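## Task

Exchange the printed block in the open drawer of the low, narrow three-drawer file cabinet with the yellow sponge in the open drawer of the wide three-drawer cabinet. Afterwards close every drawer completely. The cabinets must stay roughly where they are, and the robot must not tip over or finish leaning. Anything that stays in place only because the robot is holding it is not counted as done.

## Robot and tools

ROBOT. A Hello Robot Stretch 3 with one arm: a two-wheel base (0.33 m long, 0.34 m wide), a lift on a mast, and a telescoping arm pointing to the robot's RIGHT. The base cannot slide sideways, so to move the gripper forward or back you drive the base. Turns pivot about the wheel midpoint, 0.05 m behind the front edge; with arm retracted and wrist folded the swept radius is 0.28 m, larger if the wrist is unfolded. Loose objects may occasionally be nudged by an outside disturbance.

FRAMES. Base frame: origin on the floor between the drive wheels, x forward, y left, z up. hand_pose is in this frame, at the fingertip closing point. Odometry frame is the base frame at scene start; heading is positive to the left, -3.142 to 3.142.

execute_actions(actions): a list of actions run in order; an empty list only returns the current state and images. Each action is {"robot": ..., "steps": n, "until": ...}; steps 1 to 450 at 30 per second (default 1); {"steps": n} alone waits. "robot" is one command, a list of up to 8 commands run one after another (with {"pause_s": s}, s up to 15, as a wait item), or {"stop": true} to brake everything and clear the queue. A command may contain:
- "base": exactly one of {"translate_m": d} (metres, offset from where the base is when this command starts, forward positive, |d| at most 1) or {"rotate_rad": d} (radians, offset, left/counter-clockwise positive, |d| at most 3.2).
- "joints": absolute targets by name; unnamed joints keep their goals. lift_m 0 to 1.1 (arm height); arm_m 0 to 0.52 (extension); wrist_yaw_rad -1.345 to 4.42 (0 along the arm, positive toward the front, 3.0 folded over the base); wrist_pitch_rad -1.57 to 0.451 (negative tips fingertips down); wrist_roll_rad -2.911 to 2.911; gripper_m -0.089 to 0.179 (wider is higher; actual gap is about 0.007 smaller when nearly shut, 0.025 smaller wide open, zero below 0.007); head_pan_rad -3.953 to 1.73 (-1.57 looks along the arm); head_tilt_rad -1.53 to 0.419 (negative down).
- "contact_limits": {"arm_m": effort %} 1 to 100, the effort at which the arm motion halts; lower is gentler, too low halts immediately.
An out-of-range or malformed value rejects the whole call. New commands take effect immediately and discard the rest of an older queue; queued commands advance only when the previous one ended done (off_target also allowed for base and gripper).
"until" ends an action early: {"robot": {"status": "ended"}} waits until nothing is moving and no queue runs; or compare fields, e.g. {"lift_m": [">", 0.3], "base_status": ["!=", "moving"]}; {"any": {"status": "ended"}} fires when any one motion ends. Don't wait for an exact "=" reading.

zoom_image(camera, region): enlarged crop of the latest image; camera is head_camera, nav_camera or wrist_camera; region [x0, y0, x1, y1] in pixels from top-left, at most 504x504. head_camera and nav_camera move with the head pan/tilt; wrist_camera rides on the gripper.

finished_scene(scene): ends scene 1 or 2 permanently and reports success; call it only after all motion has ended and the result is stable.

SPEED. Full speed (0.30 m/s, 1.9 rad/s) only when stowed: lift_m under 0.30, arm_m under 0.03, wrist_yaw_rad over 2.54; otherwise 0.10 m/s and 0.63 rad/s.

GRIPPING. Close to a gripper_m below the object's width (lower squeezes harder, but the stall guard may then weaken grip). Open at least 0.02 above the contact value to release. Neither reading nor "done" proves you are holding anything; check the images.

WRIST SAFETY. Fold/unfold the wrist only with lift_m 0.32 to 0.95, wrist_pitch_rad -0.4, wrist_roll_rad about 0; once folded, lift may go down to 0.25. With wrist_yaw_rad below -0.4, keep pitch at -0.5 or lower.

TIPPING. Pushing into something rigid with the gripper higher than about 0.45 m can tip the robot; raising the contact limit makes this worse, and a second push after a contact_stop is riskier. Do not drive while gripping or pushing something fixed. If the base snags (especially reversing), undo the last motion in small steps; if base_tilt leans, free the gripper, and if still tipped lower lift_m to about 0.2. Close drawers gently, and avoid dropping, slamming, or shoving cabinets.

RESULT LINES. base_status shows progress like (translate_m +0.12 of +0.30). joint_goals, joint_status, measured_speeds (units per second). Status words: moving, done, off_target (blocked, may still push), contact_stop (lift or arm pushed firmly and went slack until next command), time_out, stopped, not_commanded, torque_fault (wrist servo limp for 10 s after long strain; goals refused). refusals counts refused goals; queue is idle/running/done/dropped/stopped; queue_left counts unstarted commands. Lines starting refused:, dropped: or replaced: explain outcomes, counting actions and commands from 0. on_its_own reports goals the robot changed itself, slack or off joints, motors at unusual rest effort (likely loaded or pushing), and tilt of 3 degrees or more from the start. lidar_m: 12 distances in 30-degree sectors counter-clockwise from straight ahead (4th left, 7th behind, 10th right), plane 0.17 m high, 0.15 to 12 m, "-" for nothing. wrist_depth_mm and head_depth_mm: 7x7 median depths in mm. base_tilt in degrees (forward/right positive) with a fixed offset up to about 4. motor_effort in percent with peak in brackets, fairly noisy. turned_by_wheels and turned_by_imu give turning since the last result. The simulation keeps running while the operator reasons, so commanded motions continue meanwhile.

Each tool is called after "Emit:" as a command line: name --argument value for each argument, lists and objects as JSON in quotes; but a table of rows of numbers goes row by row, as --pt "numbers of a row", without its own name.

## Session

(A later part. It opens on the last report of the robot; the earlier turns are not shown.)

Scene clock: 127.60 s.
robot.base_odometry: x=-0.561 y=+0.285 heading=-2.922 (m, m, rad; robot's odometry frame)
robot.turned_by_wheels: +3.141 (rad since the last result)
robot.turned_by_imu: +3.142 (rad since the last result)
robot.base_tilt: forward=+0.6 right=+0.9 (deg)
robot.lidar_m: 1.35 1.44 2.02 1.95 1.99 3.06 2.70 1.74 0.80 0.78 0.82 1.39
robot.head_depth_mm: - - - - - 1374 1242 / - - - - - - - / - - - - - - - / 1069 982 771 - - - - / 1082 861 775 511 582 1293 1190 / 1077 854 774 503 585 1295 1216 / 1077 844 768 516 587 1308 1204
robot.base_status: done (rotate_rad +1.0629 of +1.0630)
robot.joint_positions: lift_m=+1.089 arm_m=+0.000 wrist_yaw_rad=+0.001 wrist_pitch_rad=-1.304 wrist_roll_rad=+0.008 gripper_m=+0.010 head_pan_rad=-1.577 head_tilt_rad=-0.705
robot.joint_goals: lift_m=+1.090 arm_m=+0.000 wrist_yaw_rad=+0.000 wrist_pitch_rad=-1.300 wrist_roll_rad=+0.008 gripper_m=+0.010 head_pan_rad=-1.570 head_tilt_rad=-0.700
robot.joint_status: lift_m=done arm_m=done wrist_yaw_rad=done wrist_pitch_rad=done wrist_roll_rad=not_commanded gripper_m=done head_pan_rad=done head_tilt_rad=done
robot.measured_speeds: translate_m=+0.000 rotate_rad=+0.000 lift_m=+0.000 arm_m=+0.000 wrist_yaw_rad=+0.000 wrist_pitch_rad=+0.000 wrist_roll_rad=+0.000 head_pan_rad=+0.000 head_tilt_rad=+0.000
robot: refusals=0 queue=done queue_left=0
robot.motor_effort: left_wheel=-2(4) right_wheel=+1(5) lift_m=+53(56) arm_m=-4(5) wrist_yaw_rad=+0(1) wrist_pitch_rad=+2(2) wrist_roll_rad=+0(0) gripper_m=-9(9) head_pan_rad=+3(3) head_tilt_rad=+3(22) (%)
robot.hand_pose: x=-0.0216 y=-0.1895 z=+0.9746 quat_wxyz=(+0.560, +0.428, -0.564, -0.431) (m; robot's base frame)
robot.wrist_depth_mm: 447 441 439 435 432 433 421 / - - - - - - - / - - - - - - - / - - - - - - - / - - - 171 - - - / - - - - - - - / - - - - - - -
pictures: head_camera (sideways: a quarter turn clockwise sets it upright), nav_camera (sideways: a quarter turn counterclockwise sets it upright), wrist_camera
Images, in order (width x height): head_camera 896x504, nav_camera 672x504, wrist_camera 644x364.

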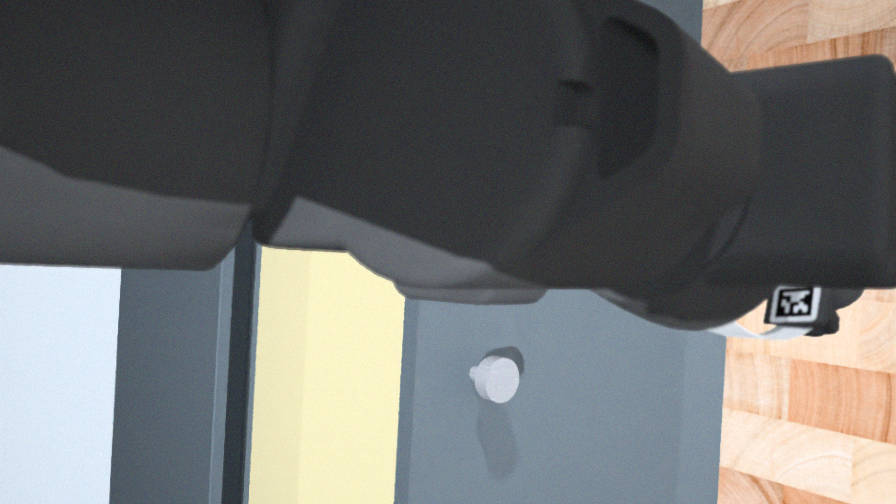

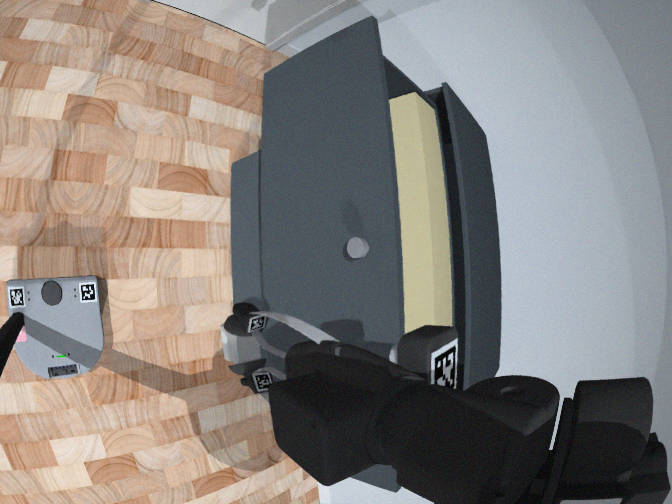

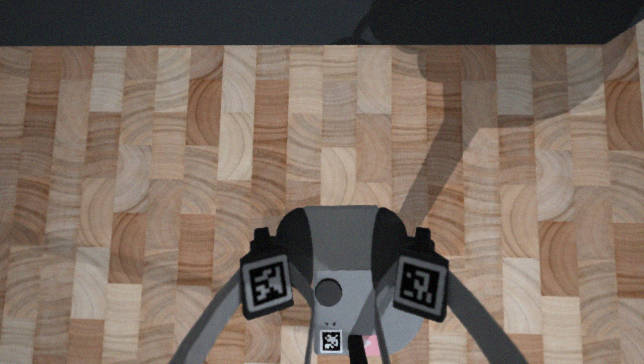

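Emit:
execute_actions --actions '[{"robot":[{"joints":{"wrist_pitch_rad":-0.45,"lift_m":1.1}},{"joints":{"arm_m":0.3}},{"joints":{"wrist_pitch_rad":-0.9}},{"joints":{"arm_m":0.42,"wrist_pitch_rad":-1.4}}],"steps":450,"until":{"robot":{"status":"ended"}}}]'

Scene clock: 144.00 s.
robot.base_odometry: x=-0.561 y=+0.285 heading=-2.922 (m, m, rad; robot's odometry frame)
robot.turned_by_wheels: +0.000 (rad since the last result)
robot.turned_by_imu: +0.002 (rad since the last result)
robot.base_tilt: forward=+0.7 right=+1.0 (deg)
robot.lidar_m: 1.35 1.43 2.02 1.96 1.98 3.06 2.70 1.74 0.80 0.78 0.82 1.38
robot.head_depth_mm: 1070 869 779 513 572 1345 1240 / 1090 911 773 516 575 1276 1235 / 1105 902 768 508 578 1276 1224 / 1084 - 758 510 579 1281 1224 / 1079 862 773 511 582 1290 1216 / 1075 850 776 502 585 1297 1213 / 1073 839 768 514 588 1305 1203
robot.base_status: done (rotate_rad +1.0629 of +1.0630)
robot.joint_positions: lift_m=+1.099 arm_m=+0.420 wrist_yaw_rad=+0.001 wrist_pitch_rad=-1.398 wrist_roll_rad=+0.008 gripper_m=+0.010 head_pan_rad=-1.577 head_tilt_rad=-0.705
robot.joint_goals: lift_m=+1.100 arm_m=+0.420 wrist_yaw_rad=+0.000 wrist_pitch_rad=-1.400 wrist_roll_rad=+0.008 gripper_m=+0.010 head_pan_rad=-1.570 head_tilt_rad=-0.700
robot.joint_status: lift_m=done arm_m=done wrist_yaw_rad=done wrist_pitch_rad=done wrist_roll_rad=not_commanded gripper_m=done head_pan_rad=done head_tilt_rad=done
robot.measured_speeds: translate_m=+0.000 rotate_rad=+0.000 lift_m=+0.000 arm_m=+0.000 wrist_yaw_rad=+0.000 wrist_pitch_rad=+0.000 wrist_roll_rad=+0.000 head_pan_rad=+0.000 head_tilt_rad=+0.000
robot: refusals=0 queue=done queue_left=0
robot.motor_effort: left_wheel=-2(2) right_wheel=+1(2) lift_m=+52(54) arm_m=+2(2) wrist_yaw_rad=-1(0) wrist_pitch_rad=+0(6) wrist_roll_rad=+0(0) gripper_m=-9(9) head_pan_rad=+3(3) head_tilt_rad=+3(2) (%)
robot.hand_pose: x=-0.0216 y=-0.5851 z=+0.9816 quat_wxyz=(+0.539, +0.453, -0.543, -0.457) (m; robot's base frame)
robot.wrist_depth_mm: 238 233 235 232 230 227 224 / 361 354 350 350 341 337 330 / 453 455 460 446 432 435 428 / 465 449 451 446 436 425 431 / 460 449 454 171 435 388 425 / 458 450 444 439 - 432 419 / 346 350 357 361 359 367 362
pictures: head_camera (sideways: a quarter turn clockwise sets it upright), nav_camera (sideways: a quarter turn counterclockwise sets it upright), wrist_camera
Images, in order (width x height): head_camera 896x504, nav_camera 672x504, wrist_camera 644x364.

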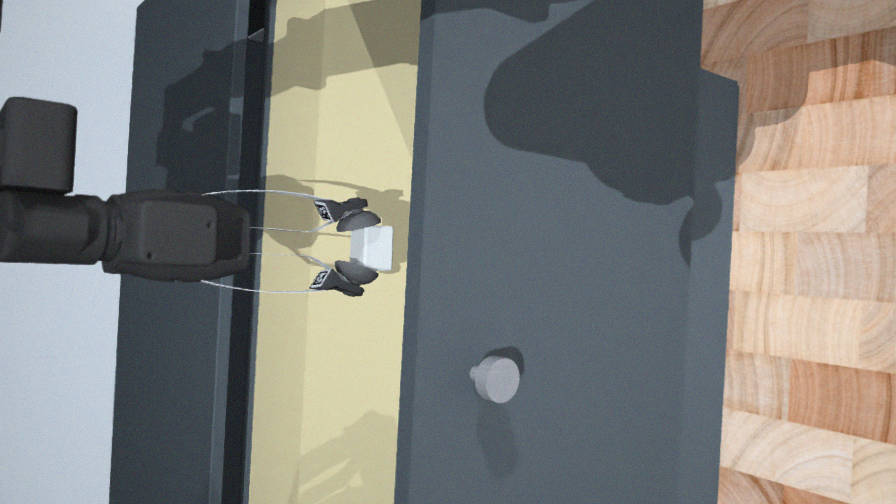

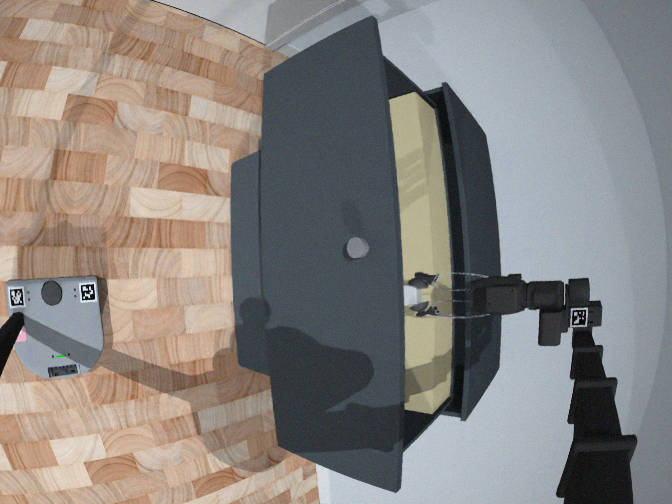

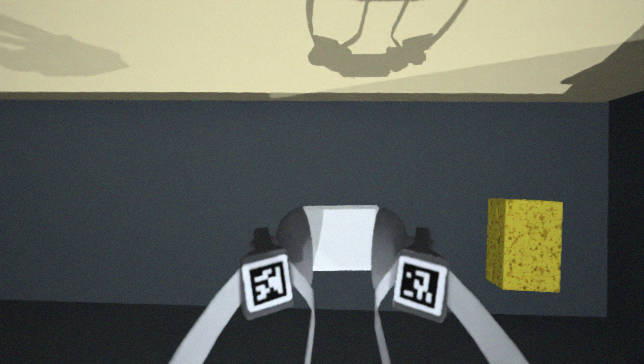

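Emit:
execute_actions --actions '[{"robot":[{"joints":{"lift_m":0.885}}],"steps":450,"until":{"robot":{"status":"ended"}}}]'

Scene clock: 150.63 s.
robot.base_odometry: x=-0.561 y=+0.285 heading=-2.922 (m, m, rad; robot's odometry frame)
robot.turned_by_wheels: +0.000 (rad since the last result)
robot.turned_by_imu: +0.001 (rad since the last result)
robot.base_tilt: forward=+0.6 right=+1.0 (deg)
robot.lidar_m: 1.35 1.44 2.02 1.96 1.98 3.05 2.70 1.75 0.81 0.78 0.82 1.39
robot.head_depth_mm: 1067 866 779 - - - 1209 / 1073 911 - 523 576 1270 1232 / 1077 902 - 509 576 1276 1231 / 1083 872 - 504 580 1277 1221 / 1082 862 774 511 581 1285 1219 / 1074 850 776 504 584 1296 1212 / 1075 844 768 515 587 1304 1203
robot.base_status: done (rotate_rad +1.0629 of +1.0630)
robot.joint_positions: lift_m=+0.886 arm_m=+0.420 wrist_yaw_rad=+0.001 wrist_pitch_rad=-1.398 wrist_roll_rad=+0.008 gripper_m=+0.010 head_pan_rad=-1.577 head_tilt_rad=-0.705
robot.joint_goals: lift_m=+0.885 arm_m=+0.420 wrist_yaw_rad=+0.000 wrist_pitch_rad=-1.400 wrist_roll_rad=+0.008 gripper_m=+0.010 head_pan_rad=-1.570 head_tilt_rad=-0.700
robot.joint_status: lift_m=done arm_m=done wrist_yaw_rad=done wrist_pitch_rad=done wrist_roll_rad=not_commanded gripper_m=done head_pan_rad=done head_tilt_rad=done
robot.measured_speeds: translate_m=+0.000 rotate_rad=+0.000 lift_m=+0.000 arm_m=+0.000 wrist_yaw_rad=+0.000 wrist_pitch_rad=+0.000 wrist_roll_rad=+0.000 head_pan_rad=+0.000 head_tilt_rad=+0.000
robot: refusals=0 queue=done queue_left=0
robot.motor_effort: left_wheel=-2(3) right_wheel=+1(0) lift_m=+20(53) arm_m=+3(2) wrist_yaw_rad=-1(1) wrist_pitch_rad=+0(1) wrist_roll_rad=+0(0) gripper_m=-9(9) head_pan_rad=+3(3) head_tilt_rad=+2(3) (%)
robot.hand_pose: x=-0.0216 y=-0.5850 z=+0.7677 quat_wxyz=(+0.539, +0.453, -0.543, -0.457) (m; robot's base frame)
robot.wrist_depth_mm: 231 228 225 223 221 219 217 / 232 231 227 223 221 217 217 / 233 229 230 223 220 219 218 / 232 230 226 224 222 220 216 / 229 229 227 172 221 219 218 / 231 228 227 222 - 218 217 / 229 229 225 222 221 218 216
pictures: head_camera (sideways: a quarter turn clockwise sets it upright), nav_camera (sideways: a quarter turn counterclockwise sets it upright), wrist_camera
Images, in order (width x height): head_camera 896x504, nav_camera 672x504, wrist_camera 644x364.

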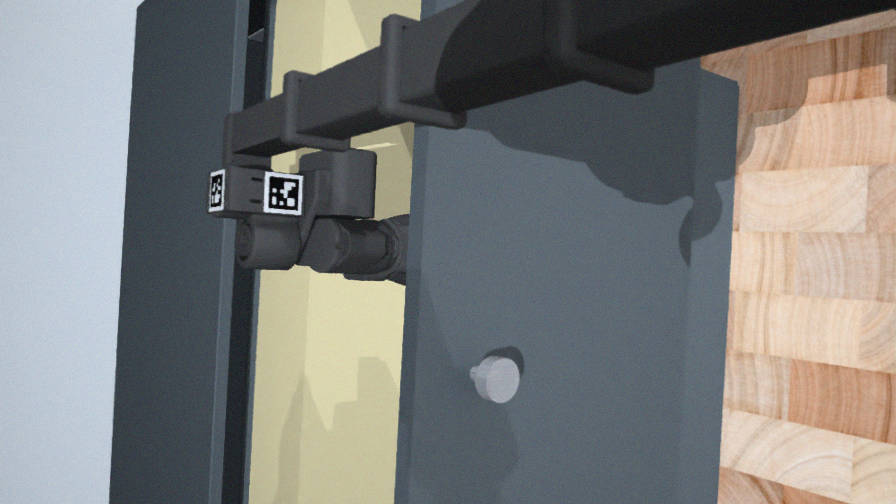

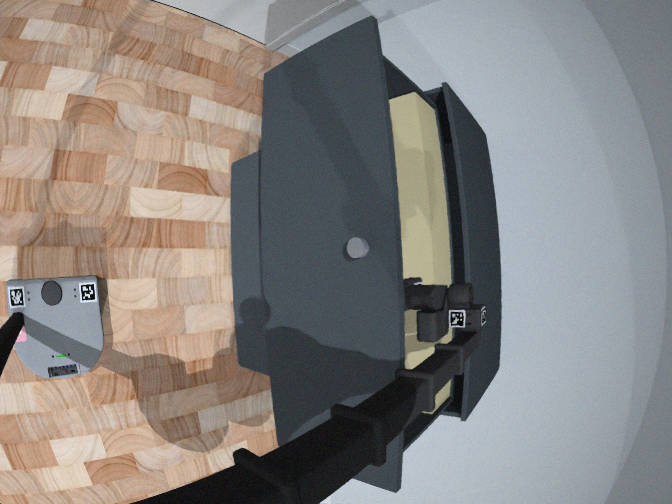

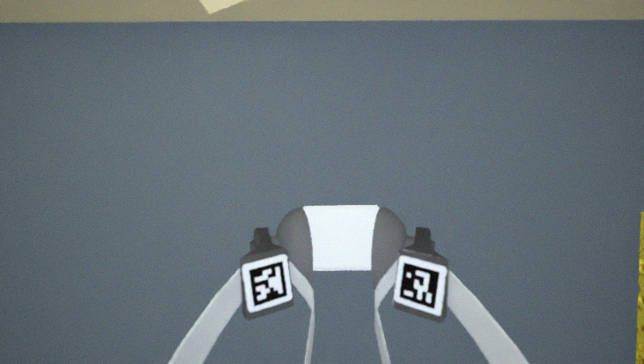

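Emit:
execute_actions --actions '[{"robot":[{"joints":{"lift_m":0.865}},{"joints":{"gripper_m":0.12}},{"joints":{"lift_m":0.94}},{"base":{"translate_m":-0.21},"joints":{"arm_m":0.395}}],"steps":450,"until":{"robot":{"status":"ended"}}}]'

Scene clock: 163.37 s.
robot.base_odometry: x=-0.356 y=+0.331 heading=-2.922 (m, m, rad; robot's odometry frame)
robot.turned_by_wheels: +0.000 (rad since the last result)
robot.turned_by_imu: +0.003 (rad since the last result)
robot.base_tilt: forward=+0.5 right=+0.9 (deg)
robot.lidar_m: 1.56 1.65 2.34 1.92 2.00 2.87 2.50 1.73 1.30 0.78 0.81 1.60
robot.head_depth_mm: 1062 1166 - - 1629 1439 1239 / 1068 1136 751 507 564 1362 1232 / 1071 - 762 507 567 1298 1228 / 1075 947 - 501 570 1266 1222 / 1075 868 766 502 573 1278 1220 / 1075 837 768 504 574 1284 1215 / 1066 842 768 506 578 1291 1207
robot.base_status: done (translate_m -0.2100 of -0.2100)
robot.joint_positions: lift_m=+0.939 arm_m=+0.395 wrist_yaw_rad=+0.001 wrist_pitch_rad=-1.398 wrist_roll_rad=+0.008 gripper_m=+0.120 head_pan_rad=-1.577 head_tilt_rad=-0.705
robot.joint_goals: lift_m=+0.940 arm_m=+0.395 wrist_yaw_rad=+0.000 wrist_pitch_rad=-1.400 wrist_roll_rad=+0.008 gripper_m=+0.120 head_pan_rad=-1.570 head_tilt_rad=-0.700
robot.joint_status: lift_m=done arm_m=done wrist_yaw_rad=done wrist_pitch_rad=done wrist_roll_rad=not_commanded gripper_m=done head_pan_rad=done head_tilt_rad=done
robot.measured_speeds: translate_m=+0.000 rotate_rad=+0.000 lift_m=+0.000 arm_m=+0.000 wrist_yaw_rad=+0.000 wrist_pitch_rad=+0.000 wrist_roll_rad=+0.000 head_pan_rad=+0.000 head_tilt_rad=+0.000
robot: refusals=0 queue=done queue_left=0
robot.motor_effort: left_wheel=-2(3) right_wheel=+2(2) lift_m=+52(55) arm_m=-3(4) wrist_yaw_rad=-2(1) wrist_pitch_rad=-1(0) wrist_roll_rad=+0(0) gripper_m=+0(80) head_pan_rad=+3(3) head_tilt_rad=+3(2) (%)
robot.hand_pose: x=-0.0216 y=-0.5605 z=+0.8216 quat_wxyz=(+0.539, +0.453, -0.543, -0.457) (m; robot's base frame)
robot.wrist_depth_mm: 279 274 274 270 269 235 162 / 288 286 283 284 275 250 163 / 288 287 280 280 275 250 162 / 262 286 280 278 274 249 162 / 289 284 279 235 274 214 160 / 288 286 280 232 272 - 160 / 287 281 282 276 273 247 149
pictures: head_camera (sideways: a quarter turn clockwise sets it upright), nav_camera (sideways: a quarter turn counterclockwise sets it upright), wrist_camera
Images, in order (width x height): head_camera 896x504, nav_camera 672x504, wrist_camera 644x364.

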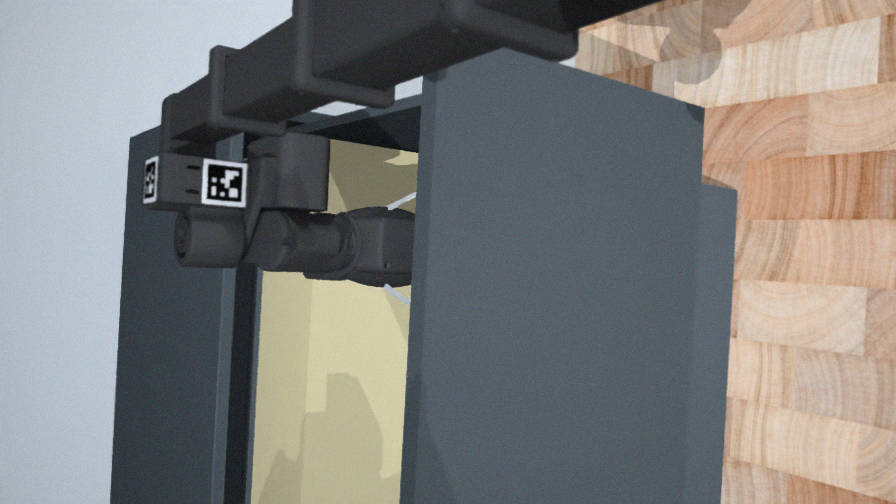

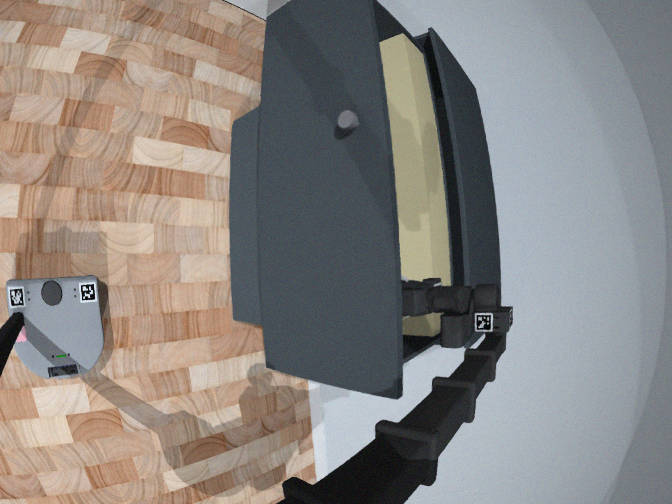

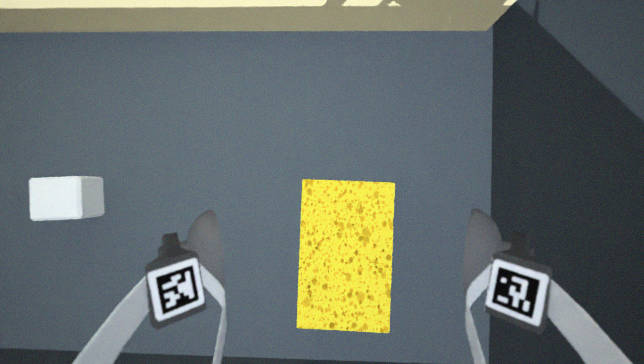

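Emit:
execute_actions --actions '[{"robot":[{"joints":{"lift_m":0.868,"arm_m":0.382}},{"joints":{"gripper_m":0.03}},{"joints":{"lift_m":1.1}}],"steps":450,"until":{"robot":{"status":"ended"}}}]'

Scene clock: 172.20 s.
robot.base_odometry: x=-0.356 y=+0.331 heading=-2.922 (m, m, rad; robot's odometry frame)
robot.turned_by_wheels: +0.000 (rad since the last result)
robot.turned_by_imu: +0.002 (rad since the last result)
robot.base_tilt: forward=+0.6 right=+1.0 (deg)
robot.lidar_m: 1.56 1.66 2.33 1.92 2.00 2.87 2.49 1.74 1.29 0.78 0.81 1.60
robot.head_depth_mm: 1065 1177 1320 1426 1653 1438 1242 / 1098 1131 1257 506 564 1367 1229 / - 901 763 508 568 1299 1232 / 1073 - 750 510 568 1264 1222 / 1078 868 767 502 572 1276 1211 / 1077 834 770 504 575 1280 1213 / 1068 843 766 506 577 1292 1205
robot.base_status: done (translate_m -0.2100 of -0.2100)
robot.joint_positions: lift_m=+1.099 arm_m=+0.382 wrist_yaw_rad=+0.001 wrist_pitch_rad=-1.398 wrist_roll_rad=+0.008 gripper_m=+0.031 head_pan_rad=-1.577 head_tilt_rad=-0.705
robot.joint_goals: lift_m=+1.100 arm_m=+0.382 wrist_yaw_rad=+0.000 wrist_pitch_rad=-1.400 wrist_roll_rad=+0.008 gripper_m=+0.030 head_pan_rad=-1.570 head_tilt_rad=-0.700
robot.joint_status: lift_m=done arm_m=done wrist_yaw_rad=done wrist_pitch_rad=done wrist_roll_rad=not_commanded gripper_m=done head_pan_rad=done head_tilt_rad=done
robot.measured_speeds: translate_m=+0.000 rotate_rad=+0.000 lift_m=+0.000 arm_m=+0.000 wrist_yaw_rad=+0.000 wrist_pitch_rad=+0.000 wrist_roll_rad=+0.000 head_pan_rad=+0.000 head_tilt_rad=+0.000
robot: refusals=0 queue=done queue_left=0
robot.motor_effort: left_wheel=-2(2) right_wheel=+2(2) lift_m=+51(54) arm_m=-3(5) wrist_yaw_rad=-1(1) wrist_pitch_rad=+0(0) wrist_roll_rad=+0(0) gripper_m=-12(85) head_pan_rad=+3(3) head_tilt_rad=+2(2) (%)
robot.hand_pose: x=-0.0216 y=-0.5475 z=+0.9816 quat_wxyz=(+0.539, +0.453, -0.543, -0.457) (m; robot's base frame)
robot.wrist_depth_mm: 307 302 305 303 297 252 - / 454 455 458 438 418 251 - / 462 456 449 442 442 248 - / 454 452 447 159 358 246 - / 453 455 449 160 159 248 - / 420 428 - 160 159 220 - / 281 283 285 161 257 264 -
pictures: head_camera (sideways: a quarter turn clockwise sets it upright), nav_camera (sideways: a quarter turn counterclockwise sets it upright), wrist_camera
Images, in order (width x height): head_camera 896x504, nav_camera 672x504, wrist_camera 644x364.

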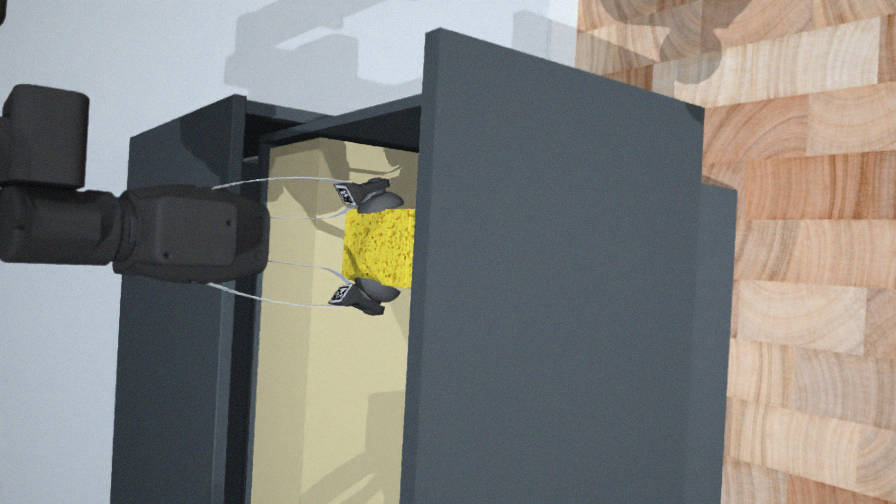

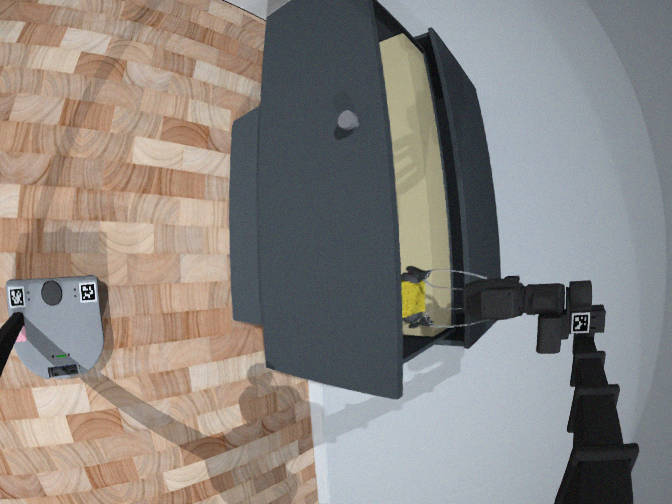

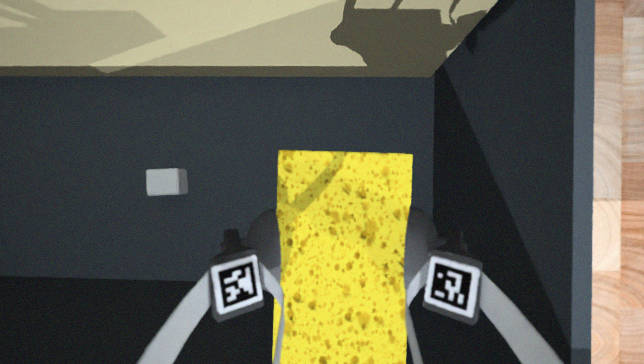

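Emit:
execute_actions --actions '[{"robot":[{"joints":{"wrist_pitch_rad":-1.0}},{"joints":{"wrist_pitch_rad":-0.6,"arm_m":0.32}},{"joints":{"wrist_pitch_rad":-0.2,"arm_m":0.25}},{"base":{"translate_m":0.25},"joints":{"arm_m":0.0}},{"joints":{"wrist_pitch_rad":-0.9,"lift_m":0.65,"head_tilt_rad":-0.9}},{"joints":{"wrist_pitch_rad":0.15}}],"steps":450,"until":{"robot":{"status":"ended"}}},{"steps":300,"until":{"robot":{"status":"ended"}}}]'

Scene clock: 202.30 s.
robot.base_odometry: x=-0.600 y=+0.276 heading=-2.922 (m, m, rad; robot's odometry frame)
robot.turned_by_wheels: +0.000 (rad since the last result)
robot.turned_by_imu: +0.004 (rad since the last result)
robot.base_tilt: forward=+0.6 right=+0.9 (deg)
robot.lidar_m: 1.31 1.40 1.96 1.97 1.98 3.11 2.74 1.74 0.81 0.78 0.82 1.35
robot.head_depth_mm: 783 730 504 590 1406 1303 1175 / 771 730 508 592 1360 1294 - / 770 735 498 581 1385 1296 - / 763 734 499 577 1379 - - / 755 727 489 603 1383 1276 1140 / 749 727 504 607 1371 1275 1134 / 745 730 506 609 1365 1267 1127
robot.base_status: done (translate_m +0.2500 of +0.2500)
robot.joint_positions: lift_m=+0.650 arm_m=+0.000 wrist_yaw_rad=+0.001 wrist_pitch_rad=+0.125 wrist_roll_rad=+0.008 gripper_m=+0.031 head_pan_rad=-1.577 head_tilt_rad=-0.889
robot.joint_goals: lift_m=+0.650 arm_m=+0.000 wrist_yaw_rad=+0.000 wrist_pitch_rad=+0.150 wrist_roll_rad=+0.008 gripper_m=+0.030 head_pan_rad=-1.570 head_tilt_rad=-0.900
robot.joint_status: lift_m=done arm_m=done wrist_yaw_rad=done wrist_pitch_rad=done wrist_roll_rad=not_commanded gripper_m=done head_pan_rad=done head_tilt_rad=done
robot.measured_speeds: translate_m=+0.000 rotate_rad=+0.000 lift_m=+0.000 arm_m=+0.000 wrist_yaw_rad=+0.000 wrist_pitch_rad=+0.000 wrist_roll_rad=+0.000 head_pan_rad=+0.000 head_tilt_rad=+0.000
robot: refusals=0 queue=done queue_left=0
robot.motor_effort: left_wheel=-2(4) right_wheel=+1(4) lift_m=+22(53) arm_m=+0(4) wrist_yaw_rad=-1(1) wrist_pitch_rad=+8(22) wrist_roll_rad=+0(0) gripper_m=-12(12) head_pan_rad=+4(3) head_tilt_rad=-7(26) (%)
robot.hand_pose: x=-0.0212 y=-0.4022 z=+0.7973 quat_wxyz=(+0.703, -0.043, -0.708, +0.044) (m; robot's base frame)
robot.wrist_depth_mm: 214 213 208 206 203 198 196 / 215 213 211 207 204 199 198 / 218 215 210 208 205 202 198 / 220 217 213 159 204 202 198 / 221 217 215 161 160 202 200 / 221 218 - 160 159 204 201 / 225 222 218 161 208 208 203
pictures: head_camera (sideways: a quarter turn clockwise sets it upright), nav_camera (sideways: a quarter turn counterclockwise sets it upright), wrist_camera
Images, in order (width x height): head_camera 896x504, nav_camera 672x504, wrist_camera 644x364.

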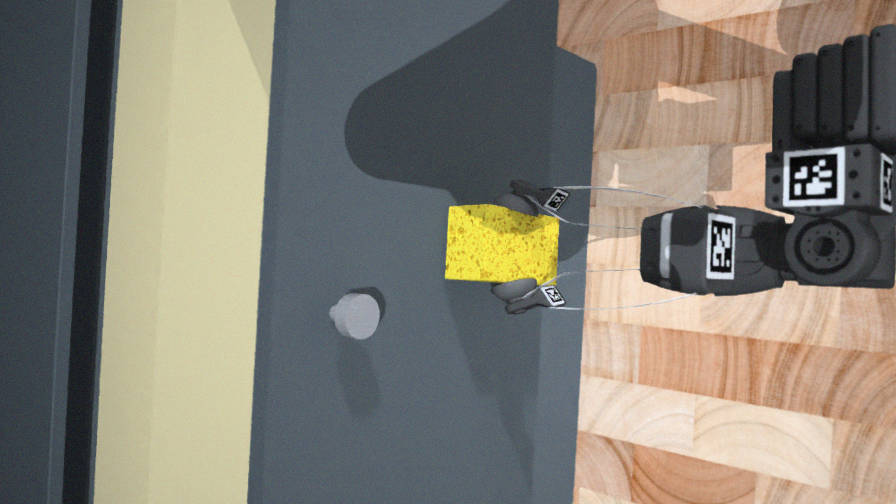

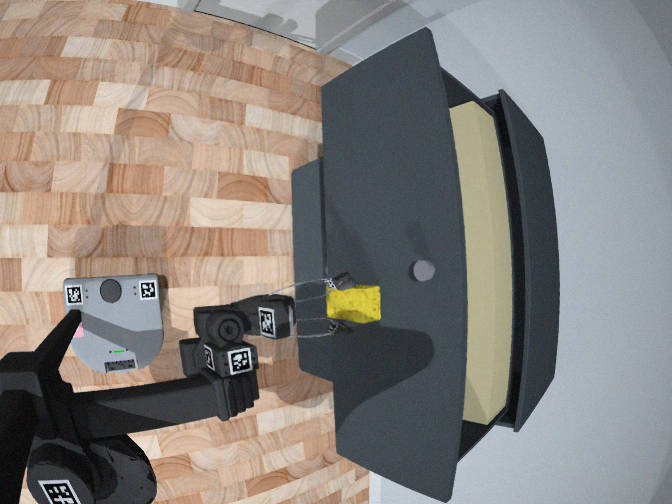

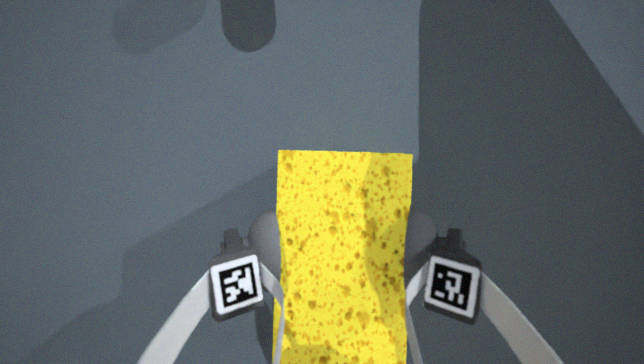

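Emit:
execute_actions --actions '[{"robot":{"joints":{"arm_m":0.31,"head_tilt_rad":-0.6},"contact_limits":{"arm_m":12}},"steps":300,"until":{"robot":{"status":"ended"}}}]'

Scene clock: 208.40 s.
robot.base_odometry: x=-0.600 y=+0.276 heading=-2.922 (m, m, rad; robot's odometry frame)
robot.turned_by_wheels: +0.000 (rad since the last result)
robot.turned_by_imu: +0.001 (rad since the last result)
robot.base_tilt: forward=+0.5 right=+0.9 (deg)
robot.lidar_m: 1.31 1.40 1.95 1.97 1.98 3.11 2.73 1.75 0.81 0.78 0.82 1.35
robot.head_depth_mm: 1062 1130 773 816 966 1110 1278 / 1064 1135 777 820 969 1096 1238 / 1065 1137 772 821 905 - 1247 / 1074 1123 772 810 908 - 1253 / 1071 1128 770 824 979 1122 1254 / 1073 1127 772 826 980 1129 1246 / 1076 1130 777 830 984 1128 1240
robot.base_status: done (translate_m +0.2500 of +0.2500)
robot.joint_positions: lift_m=+0.650 arm_m=+0.310 wrist_yaw_rad=-0.005 wrist_pitch_rad=+0.127 wrist_roll_rad=+0.008 gripper_m=+0.031 head_pan_rad=-1.577 head_tilt_rad=-0.606
robot.joint_goals: lift_m=+0.650 arm_m=+0.310 wrist_yaw_rad=+0.000 wrist_pitch_rad=+0.150 wrist_roll_rad=+0.008 gripper_m=+0.030 head_pan_rad=-1.570 head_tilt_rad=-0.600
robot.joint_status: lift_m=done arm_m=done wrist_yaw_rad=done wrist_pitch_rad=done wrist_roll_rad=not_commanded gripper_m=done head_pan_rad=done head_tilt_rad=done
robot.measured_speeds: translate_m=+0.000 rotate_rad=+0.000 lift_m=+0.000 arm_m=+0.000 wrist_yaw_rad=+0.000 wrist_pitch_rad=+0.000 wrist_roll_rad=+0.000 head_pan_rad=+0.000 head_tilt_rad=+0.000
robot: refusals=0 queue=done queue_left=0
robot.motor_effort: left_wheel=-3(3) right_wheel=+3(4) lift_m=+22(22) arm_m=+3(9) wrist_yaw_rad=+6(14) wrist_pitch_rad=+7(10) wrist_roll_rad=+0(0) gripper_m=-12(13) head_pan_rad=+3(3) head_tilt_rad=+3(31) (%)
robot.contact_limits: arm_m 12 (drawing in: default 19, maximum 30; extending or still: default 24, maximum 40)
robot.hand_pose: x=-0.0227 y=-0.7118 z=+0.7977 quat_wxyz=(+0.703, -0.046, -0.708, +0.043) (m; robot's base frame)
robot.wrist_depth_mm: 209 208 204 200 198 194 192 / 211 208 205 202 198 196 193 / 211 209 206 201 201 195 195 / 214 210 206 158 158 197 195 / 215 211 209 159 157 197 195 / 216 213 - 161 159 200 197 / 218 215 212 161 182 203 197
pictures: head_camera (sideways: a quarter turn clockwise sets it upright), nav_camera (sideways: a quarter turn counterclockwise sets it upright), wrist_camera
Images, in order (width x height): head_camera 896x504, nav_camera 672x504, wrist_camera 644x364.

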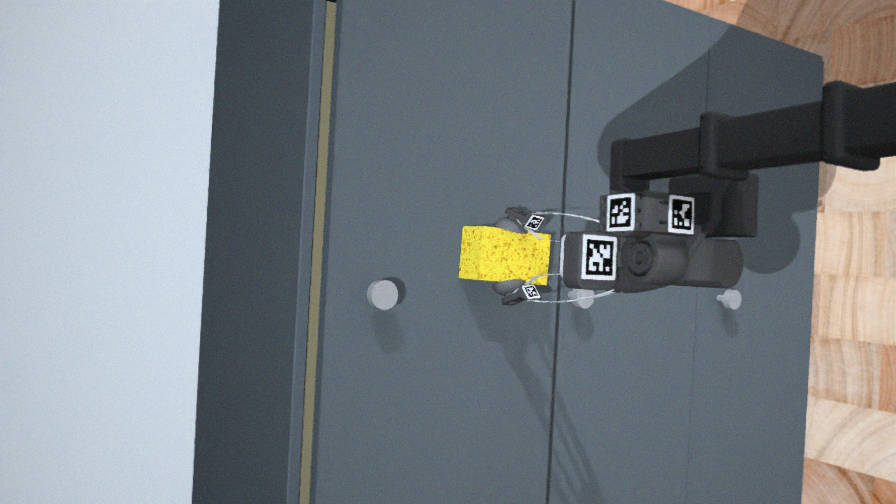

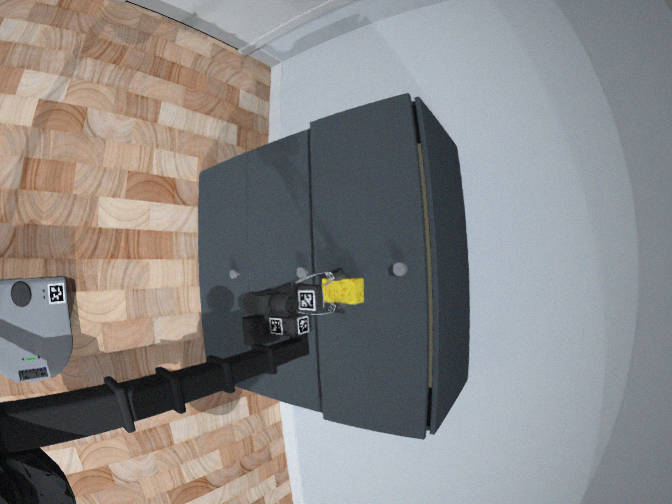

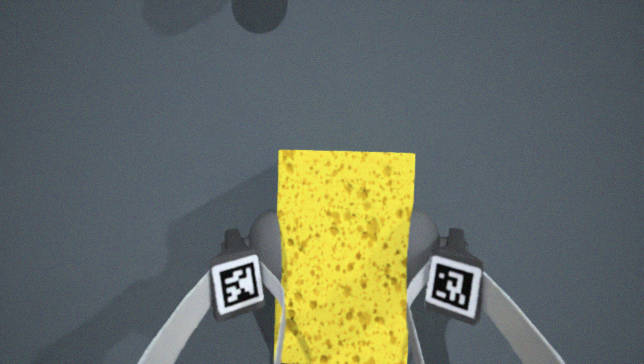

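Emit:
execute_actions --actions '[{"robot":[{"joints":{"arm_m":0.345},"contact_limits":{"arm_m":11}},{"joints":{"arm_m":0.365},"contact_limits":{"arm_m":11}}],"steps":300,"until":{"robot":{"status":"ended"}}}]'

Scene clock: 214.10 s.
robot.base_odometry: x=-0.600 y=+0.276 heading=-2.922 (m, m, rad; robot's odometry frame)
robot.turned_by_wheels: +0.000 (rad since the last result)
robot.turned_by_imu: +0.001 (rad since the last result)
robot.base_tilt: forward=+0.7 right=+0.9 (deg)
robot.lidar_m: 1.31 1.39 1.96 1.97 1.98 3.11 2.74 1.75 0.81 0.79 0.82 1.35
robot.head_depth_mm: 1062 1134 799 859 967 1109 1278 / 1066 1133 800 861 972 1110 1243 / 1068 1137 800 865 939 1159 1249 / 1070 1123 801 843 - 1151 1245 / 1076 1129 798 866 978 1120 1249 / 1073 1129 797 869 982 1125 1245 / 1079 1133 797 875 986 1131 1237
robot.base_status: done (translate_m +0.2500 of +0.2500)
robot.joint_positions: lift_m=+0.650 arm_m=+0.364 wrist_yaw_rad=-0.002 wrist_pitch_rad=+0.127 wrist_roll_rad=+0.008 gripper_m=+0.031 head_pan_rad=-1.577 head_tilt_rad=-0.606
robot.joint_goals: lift_m=+0.650 arm_m=+0.365 wrist_yaw_rad=+0.000 wrist_pitch_rad=+0.150 wrist_roll_rad=+0.008 gripper_m=+0.030 head_pan_rad=-1.570 head_tilt_rad=-0.600
robot.joint_status: lift_m=done arm_m=done wrist_yaw_rad=done wrist_pitch_rad=done wrist_roll_rad=not_commanded gripper_m=done head_pan_rad=done head_tilt_rad=done
robot.measured_speeds: translate_m=+0.000 rotate_rad=+0.000 lift_m=+0.000 arm_m=+0.000 wrist_yaw_rad=+0.000 wrist_pitch_rad=+0.000 wrist_roll_rad=+0.000 head_pan_rad=+0.000 head_tilt_rad=+0.000
robot: refusals=0 queue=done queue_left=0
robot.motor_effort: left_wheel=-2(3) right_wheel=+2(3) lift_m=+22(23) arm_m=+9(11) wrist_yaw_rad=+3(6) wrist_pitch_rad=+7(8) wrist_roll_rad=+0(0) gripper_m=-12(13) head_pan_rad=+4(4) head_tilt_rad=+3(4) (%)
robot.contact_limits: arm_m 11 (drawing in: default 19, maximum 30; extending or still: default 24, maximum 40)
robot.hand_pose: x=-0.0221 y=-0.7661 z=+0.7977 quat_wxyz=(+0.703, -0.045, -0.708, +0.044) (m; robot's base frame)
robot.wrist_depth_mm: 194 191 188 184 181 178 176 / 193 191 189 185 183 180 176 / 196 192 190 186 183 181 178 / 198 194 190 142 141 181 178 / 197 196 192 143 141 183 180 / 199 196 - 144 142 184 181 / 201 199 194 144 144 185 181
pictures: head_camera (sideways: a quarter turn clockwise sets it upright), nav_camera (sideways: a quarter turn counterclockwise sets it upright), wrist_camera
Images, in order (width x height): head_camera 896x504, nav_camera 672x504, wrist_camera 644x364.

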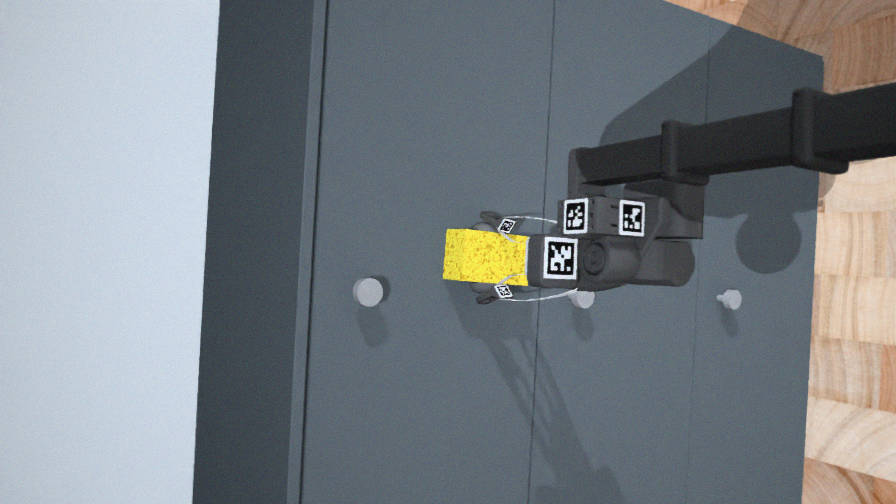

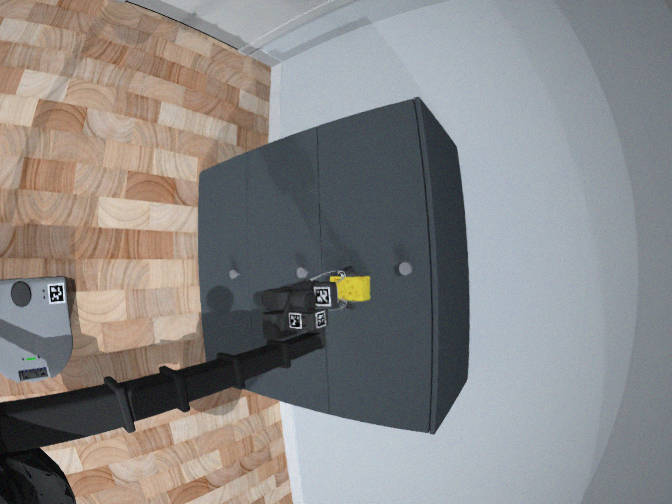

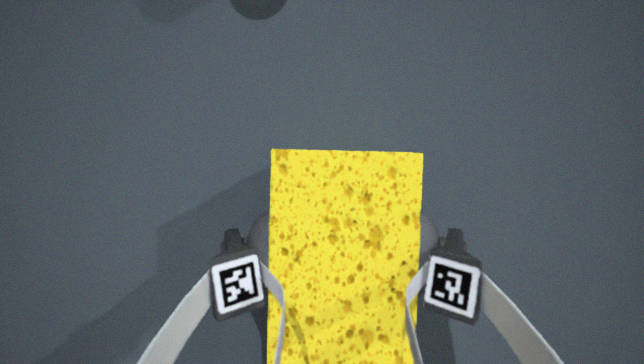

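Emit:
execute_actions --actions '[{"robot":{"joints":{"arm_m":0.0,"lift_m":0.84}},"steps":200,"until":{"robot":{"arm_m":["<",0.2]}}},{"robot":[{"base":{"rotate_rad":-1.004},"joints":{"wrist_pitch_rad":-1.4,"head_tilt_rad":-0.9}},{"base":{"translate_m":-1.0}},{"base":{"translate_m":-0.304}},{"base":{"rotate_rad":-2.137}},{"joints":{"arm_m":0.49}}],"steps":450,"until":{"robot":{"status":"ended"}}},{"steps":450,"until":{"robot":{"status":"ended"}}}]'

Scene clock: 250.40 s.
robot.base_odometry: x=+0.323 y=-0.645 heading=+0.220 (m, m, rad; robot's odometry frame)
robot.turned_by_wheels: -3.141 (rad since the last result)
robot.turned_by_imu: -3.129 (rad since the last result)
robot.base_tilt: forward=+0.6 right=+0.9 (deg)
robot.lidar_m: 2.26 2.44 2.42 1.90 1.95 2.13 2.07 1.93 0.84 0.81 1.47 2.06
robot.head_depth_mm: 1242 1422 1630 - - - - / 1242 - - 1623 1391 1292 1151 / 1230 - 1073 1024 862 1293 1152 / 1254 1312 995 985 845 1288 1140 / 1260 1259 1069 1013 854 1281 1143 / 1261 1453 1096 1007 866 1273 1134 / 1271 1452 1700 1672 1416 1272 1129
robot.base_status: done (rotate_rad -2.1369 of -2.1370)
robot.joint_positions: lift_m=+0.839 arm_m=+0.490 wrist_yaw_rad=-0.001 wrist_pitch_rad=-1.398 wrist_roll_rad=+0.008 gripper_m=+0.031 head_pan_rad=-1.577 head_tilt_rad=-0.889
robot.joint_goals: lift_m=+0.840 arm_m=+0.490 wrist_yaw_rad=+0.000 wrist_pitch_rad=-1.400 wrist_roll_rad=+0.008 gripper_m=+0.030 head_pan_rad=-1.570 head_tilt_rad=-0.900
robot.joint_status: lift_m=done arm_m=done wrist_yaw_rad=done wrist_pitch_rad=done wrist_roll_rad=not_commanded gripper_m=done head_pan_rad=done head_tilt_rad=done
robot.measured_speeds: translate_m=+0.000 rotate_rad=+0.000 lift_m=+0.000 arm_m=+0.000 wrist_yaw_rad=+0.000 wrist_pitch_rad=+0.000 wrist_roll_rad=+0.000 head_pan_rad=+0.000 head_tilt_rad=+0.000
robot: refusals=0 queue=done queue_left=0
robot.motor_effort: left_wheel=+1(5) right_wheel=-2(5) lift_m=+53(57) arm_m=+3(11) wrist_yaw_rad=+1(3) wrist_pitch_rad=+0(11) wrist_roll_rad=+0(0) gripper_m=-13(13) head_pan_rad=+3(3) head_tilt_rad=-7(33) (%)
robot.hand_pose: x=-0.0216 y=-0.6548 z=+0.7215 quat_wxyz=(+0.539, +0.453, -0.543, -0.458) (m; robot's base frame)
robot.wrist_depth_mm: 940 341 374 372 369 335 885 / 946 372 373 367 368 359 878 / 953 376 374 371 368 359 903 / 953 379 375 144 144 363 872 / 932 376 377 145 144 366 872 / 961 375 - 146 144 916 854 / 964 340 363 148 146 359 894
pictures: head_camera (sideways: a quarter turn clockwise sets it upright), nav_camera (sideways: a quarter turn counterclockwise sets it upright), wrist_camera
Images, in order (width x height): head_camera 896x504, nav_camera 672x504, wrist_camera 644x364.

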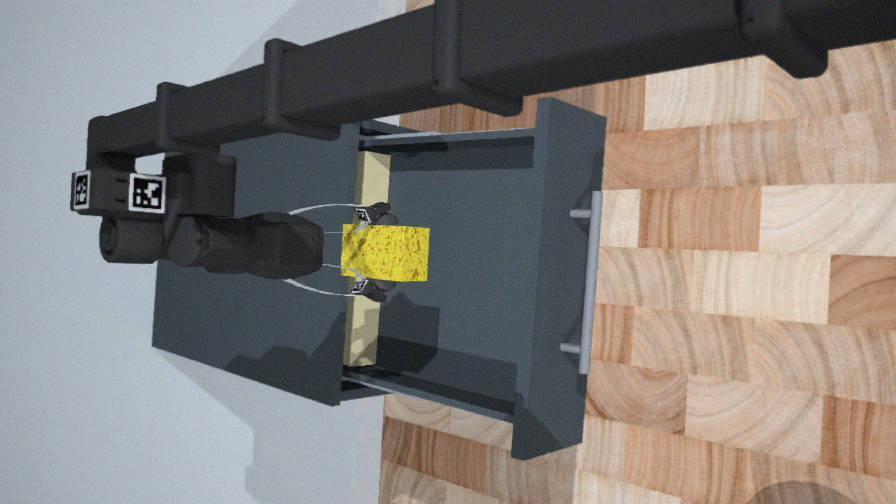

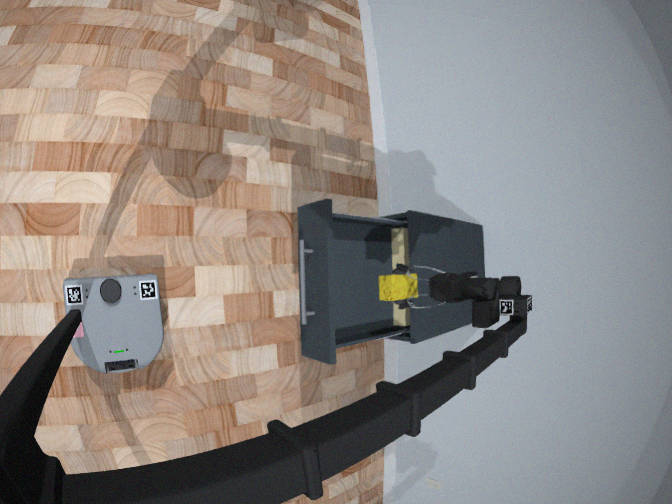

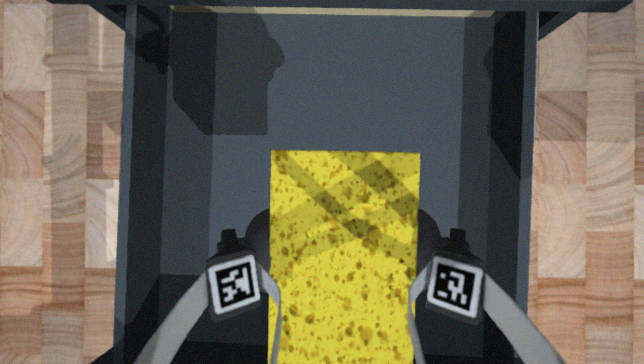

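Emit:
execute_actions --actions '[{"robot":[{"joints":{"lift_m":0.665}},{"joints":{"gripper_m":0.11}},{"joints":{"lift_m":0.81}},{"joints":{"arm_m":0.0,"gripper_m":0.0}},{"joints":{"lift_m":0.5,"wrist_pitch_rad":0.0}}],"steps":450,"until":{"robot":{"status":"ended"}}},{"steps":450,"until":{"robot":{"status":"ended"}}}]'

Scene clock: 269.30 s.
robot.base_odometry: x=+0.323 y=-0.645 heading=+0.220 (m, m, rad; robot's odometry frame)
robot.turned_by_wheels: +0.000 (rad since the last result)
robot.turned_by_imu: +0.004 (rad since the last result)
robot.base_tilt: forward=+0.7 right=+0.9 (deg)
robot.lidar_m: 2.26 2.44 2.42 1.90 1.95 2.12 2.07 1.94 0.83 0.81 1.47 2.06
robot.head_depth_mm: 1241 1422 1653 1725 1484 1301 1157 / 1249 1404 1581 1673 1429 1290 1167 / 1252 1283 1081 1022 859 1292 1176 / 1256 1268 1078 995 842 1309 - / 1259 1256 1070 1011 854 1277 1139 / 1268 1444 1099 1007 862 1270 1134 / 1260 1450 1686 1669 1418 1266 1132
robot.base_status: done (rotate_rad -2.1369 of -2.1370)
robot.joint_positions: lift_m=+0.501 arm_m=+0.000 wrist_yaw_rad=-0.001 wrist_pitch_rad=-0.022 wrist_roll_rad=+0.008 gripper_m=+0.000 head_pan_rad=-1.577 head_tilt_rad=-0.889
robot.joint_goals: lift_m=+0.500 arm_m=+0.000 wrist_yaw_rad=+0.000 wrist_pitch_rad=+0.000 wrist_roll_rad=+0.008 gripper_m=+0.000 head_pan_rad=-1.570 head_tilt_rad=-0.900
robot.joint_status: lift_m=done arm_m=done wrist_yaw_rad=done wrist_pitch_rad=done wrist_roll_rad=not_commanded gripper_m=done head_pan_rad=done head_tilt_rad=done
robot.measured_speeds: translate_m=+0.000 rotate_rad=+0.000 lift_m=+0.000 arm_m=+0.000 wrist_yaw_rad=+0.000 wrist_pitch_rad=+0.000 wrist_roll_rad=+0.000 head_pan_rad=+0.000 head_tilt_rad=+0.000
robot: refusals=0 queue=done queue_left=0
robot.motor_effort: left_wheel=+1(1) right_wheel=-1(2) lift_m=+20(56) arm_m=-3(4) wrist_yaw_rad=+0(1) wrist_pitch_rad=+7(8) wrist_roll_rad=+0(0) gripper_m=-2(80) head_pan_rad=+4(4) head_tilt_rad=-6(6) (%)
robot.hand_pose: x=-0.0216 y=-0.4009 z=+0.6096 quat_wxyz=(+0.704, +0.008, -0.710, -0.008) (m; robot's base frame)
robot.wrist_depth_mm: - - - - - - - / - - - - - - - / - - - - - - - / - 277 268 262 256 250 - / - 281 274 - 260 256 - / - 290 276 - 263 263 - / - - 686 662 643 268 -
pictures: head_camera (sideways: a quarter turn clockwise sets it upright), nav_camera (sideways: a quarter turn counterclockwise sets it upright), wrist_camera
Images, in order (width x height): head_camera 896x504, nav_camera 672x504, wrist_camera 644x364.

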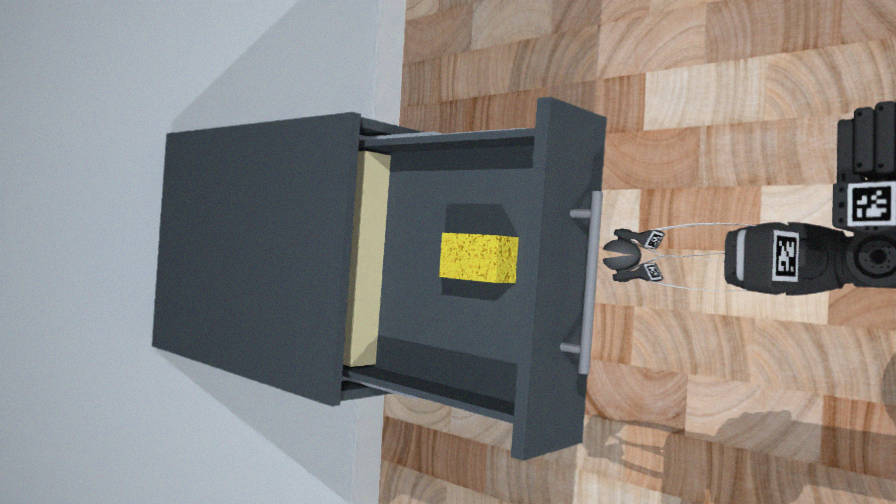

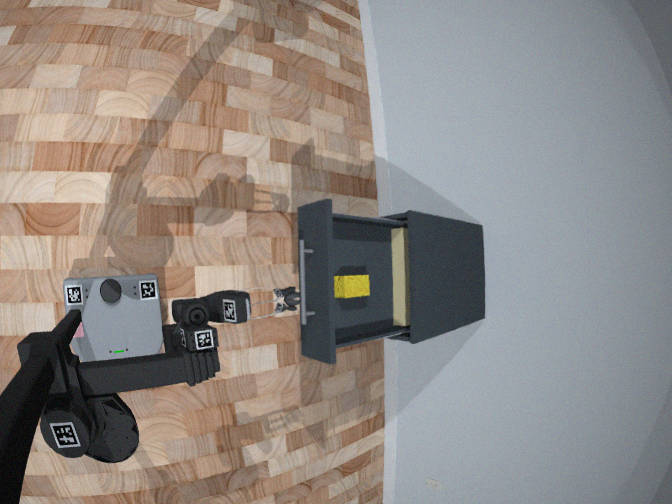

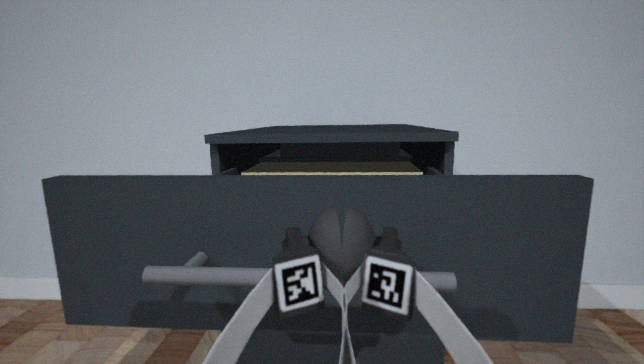

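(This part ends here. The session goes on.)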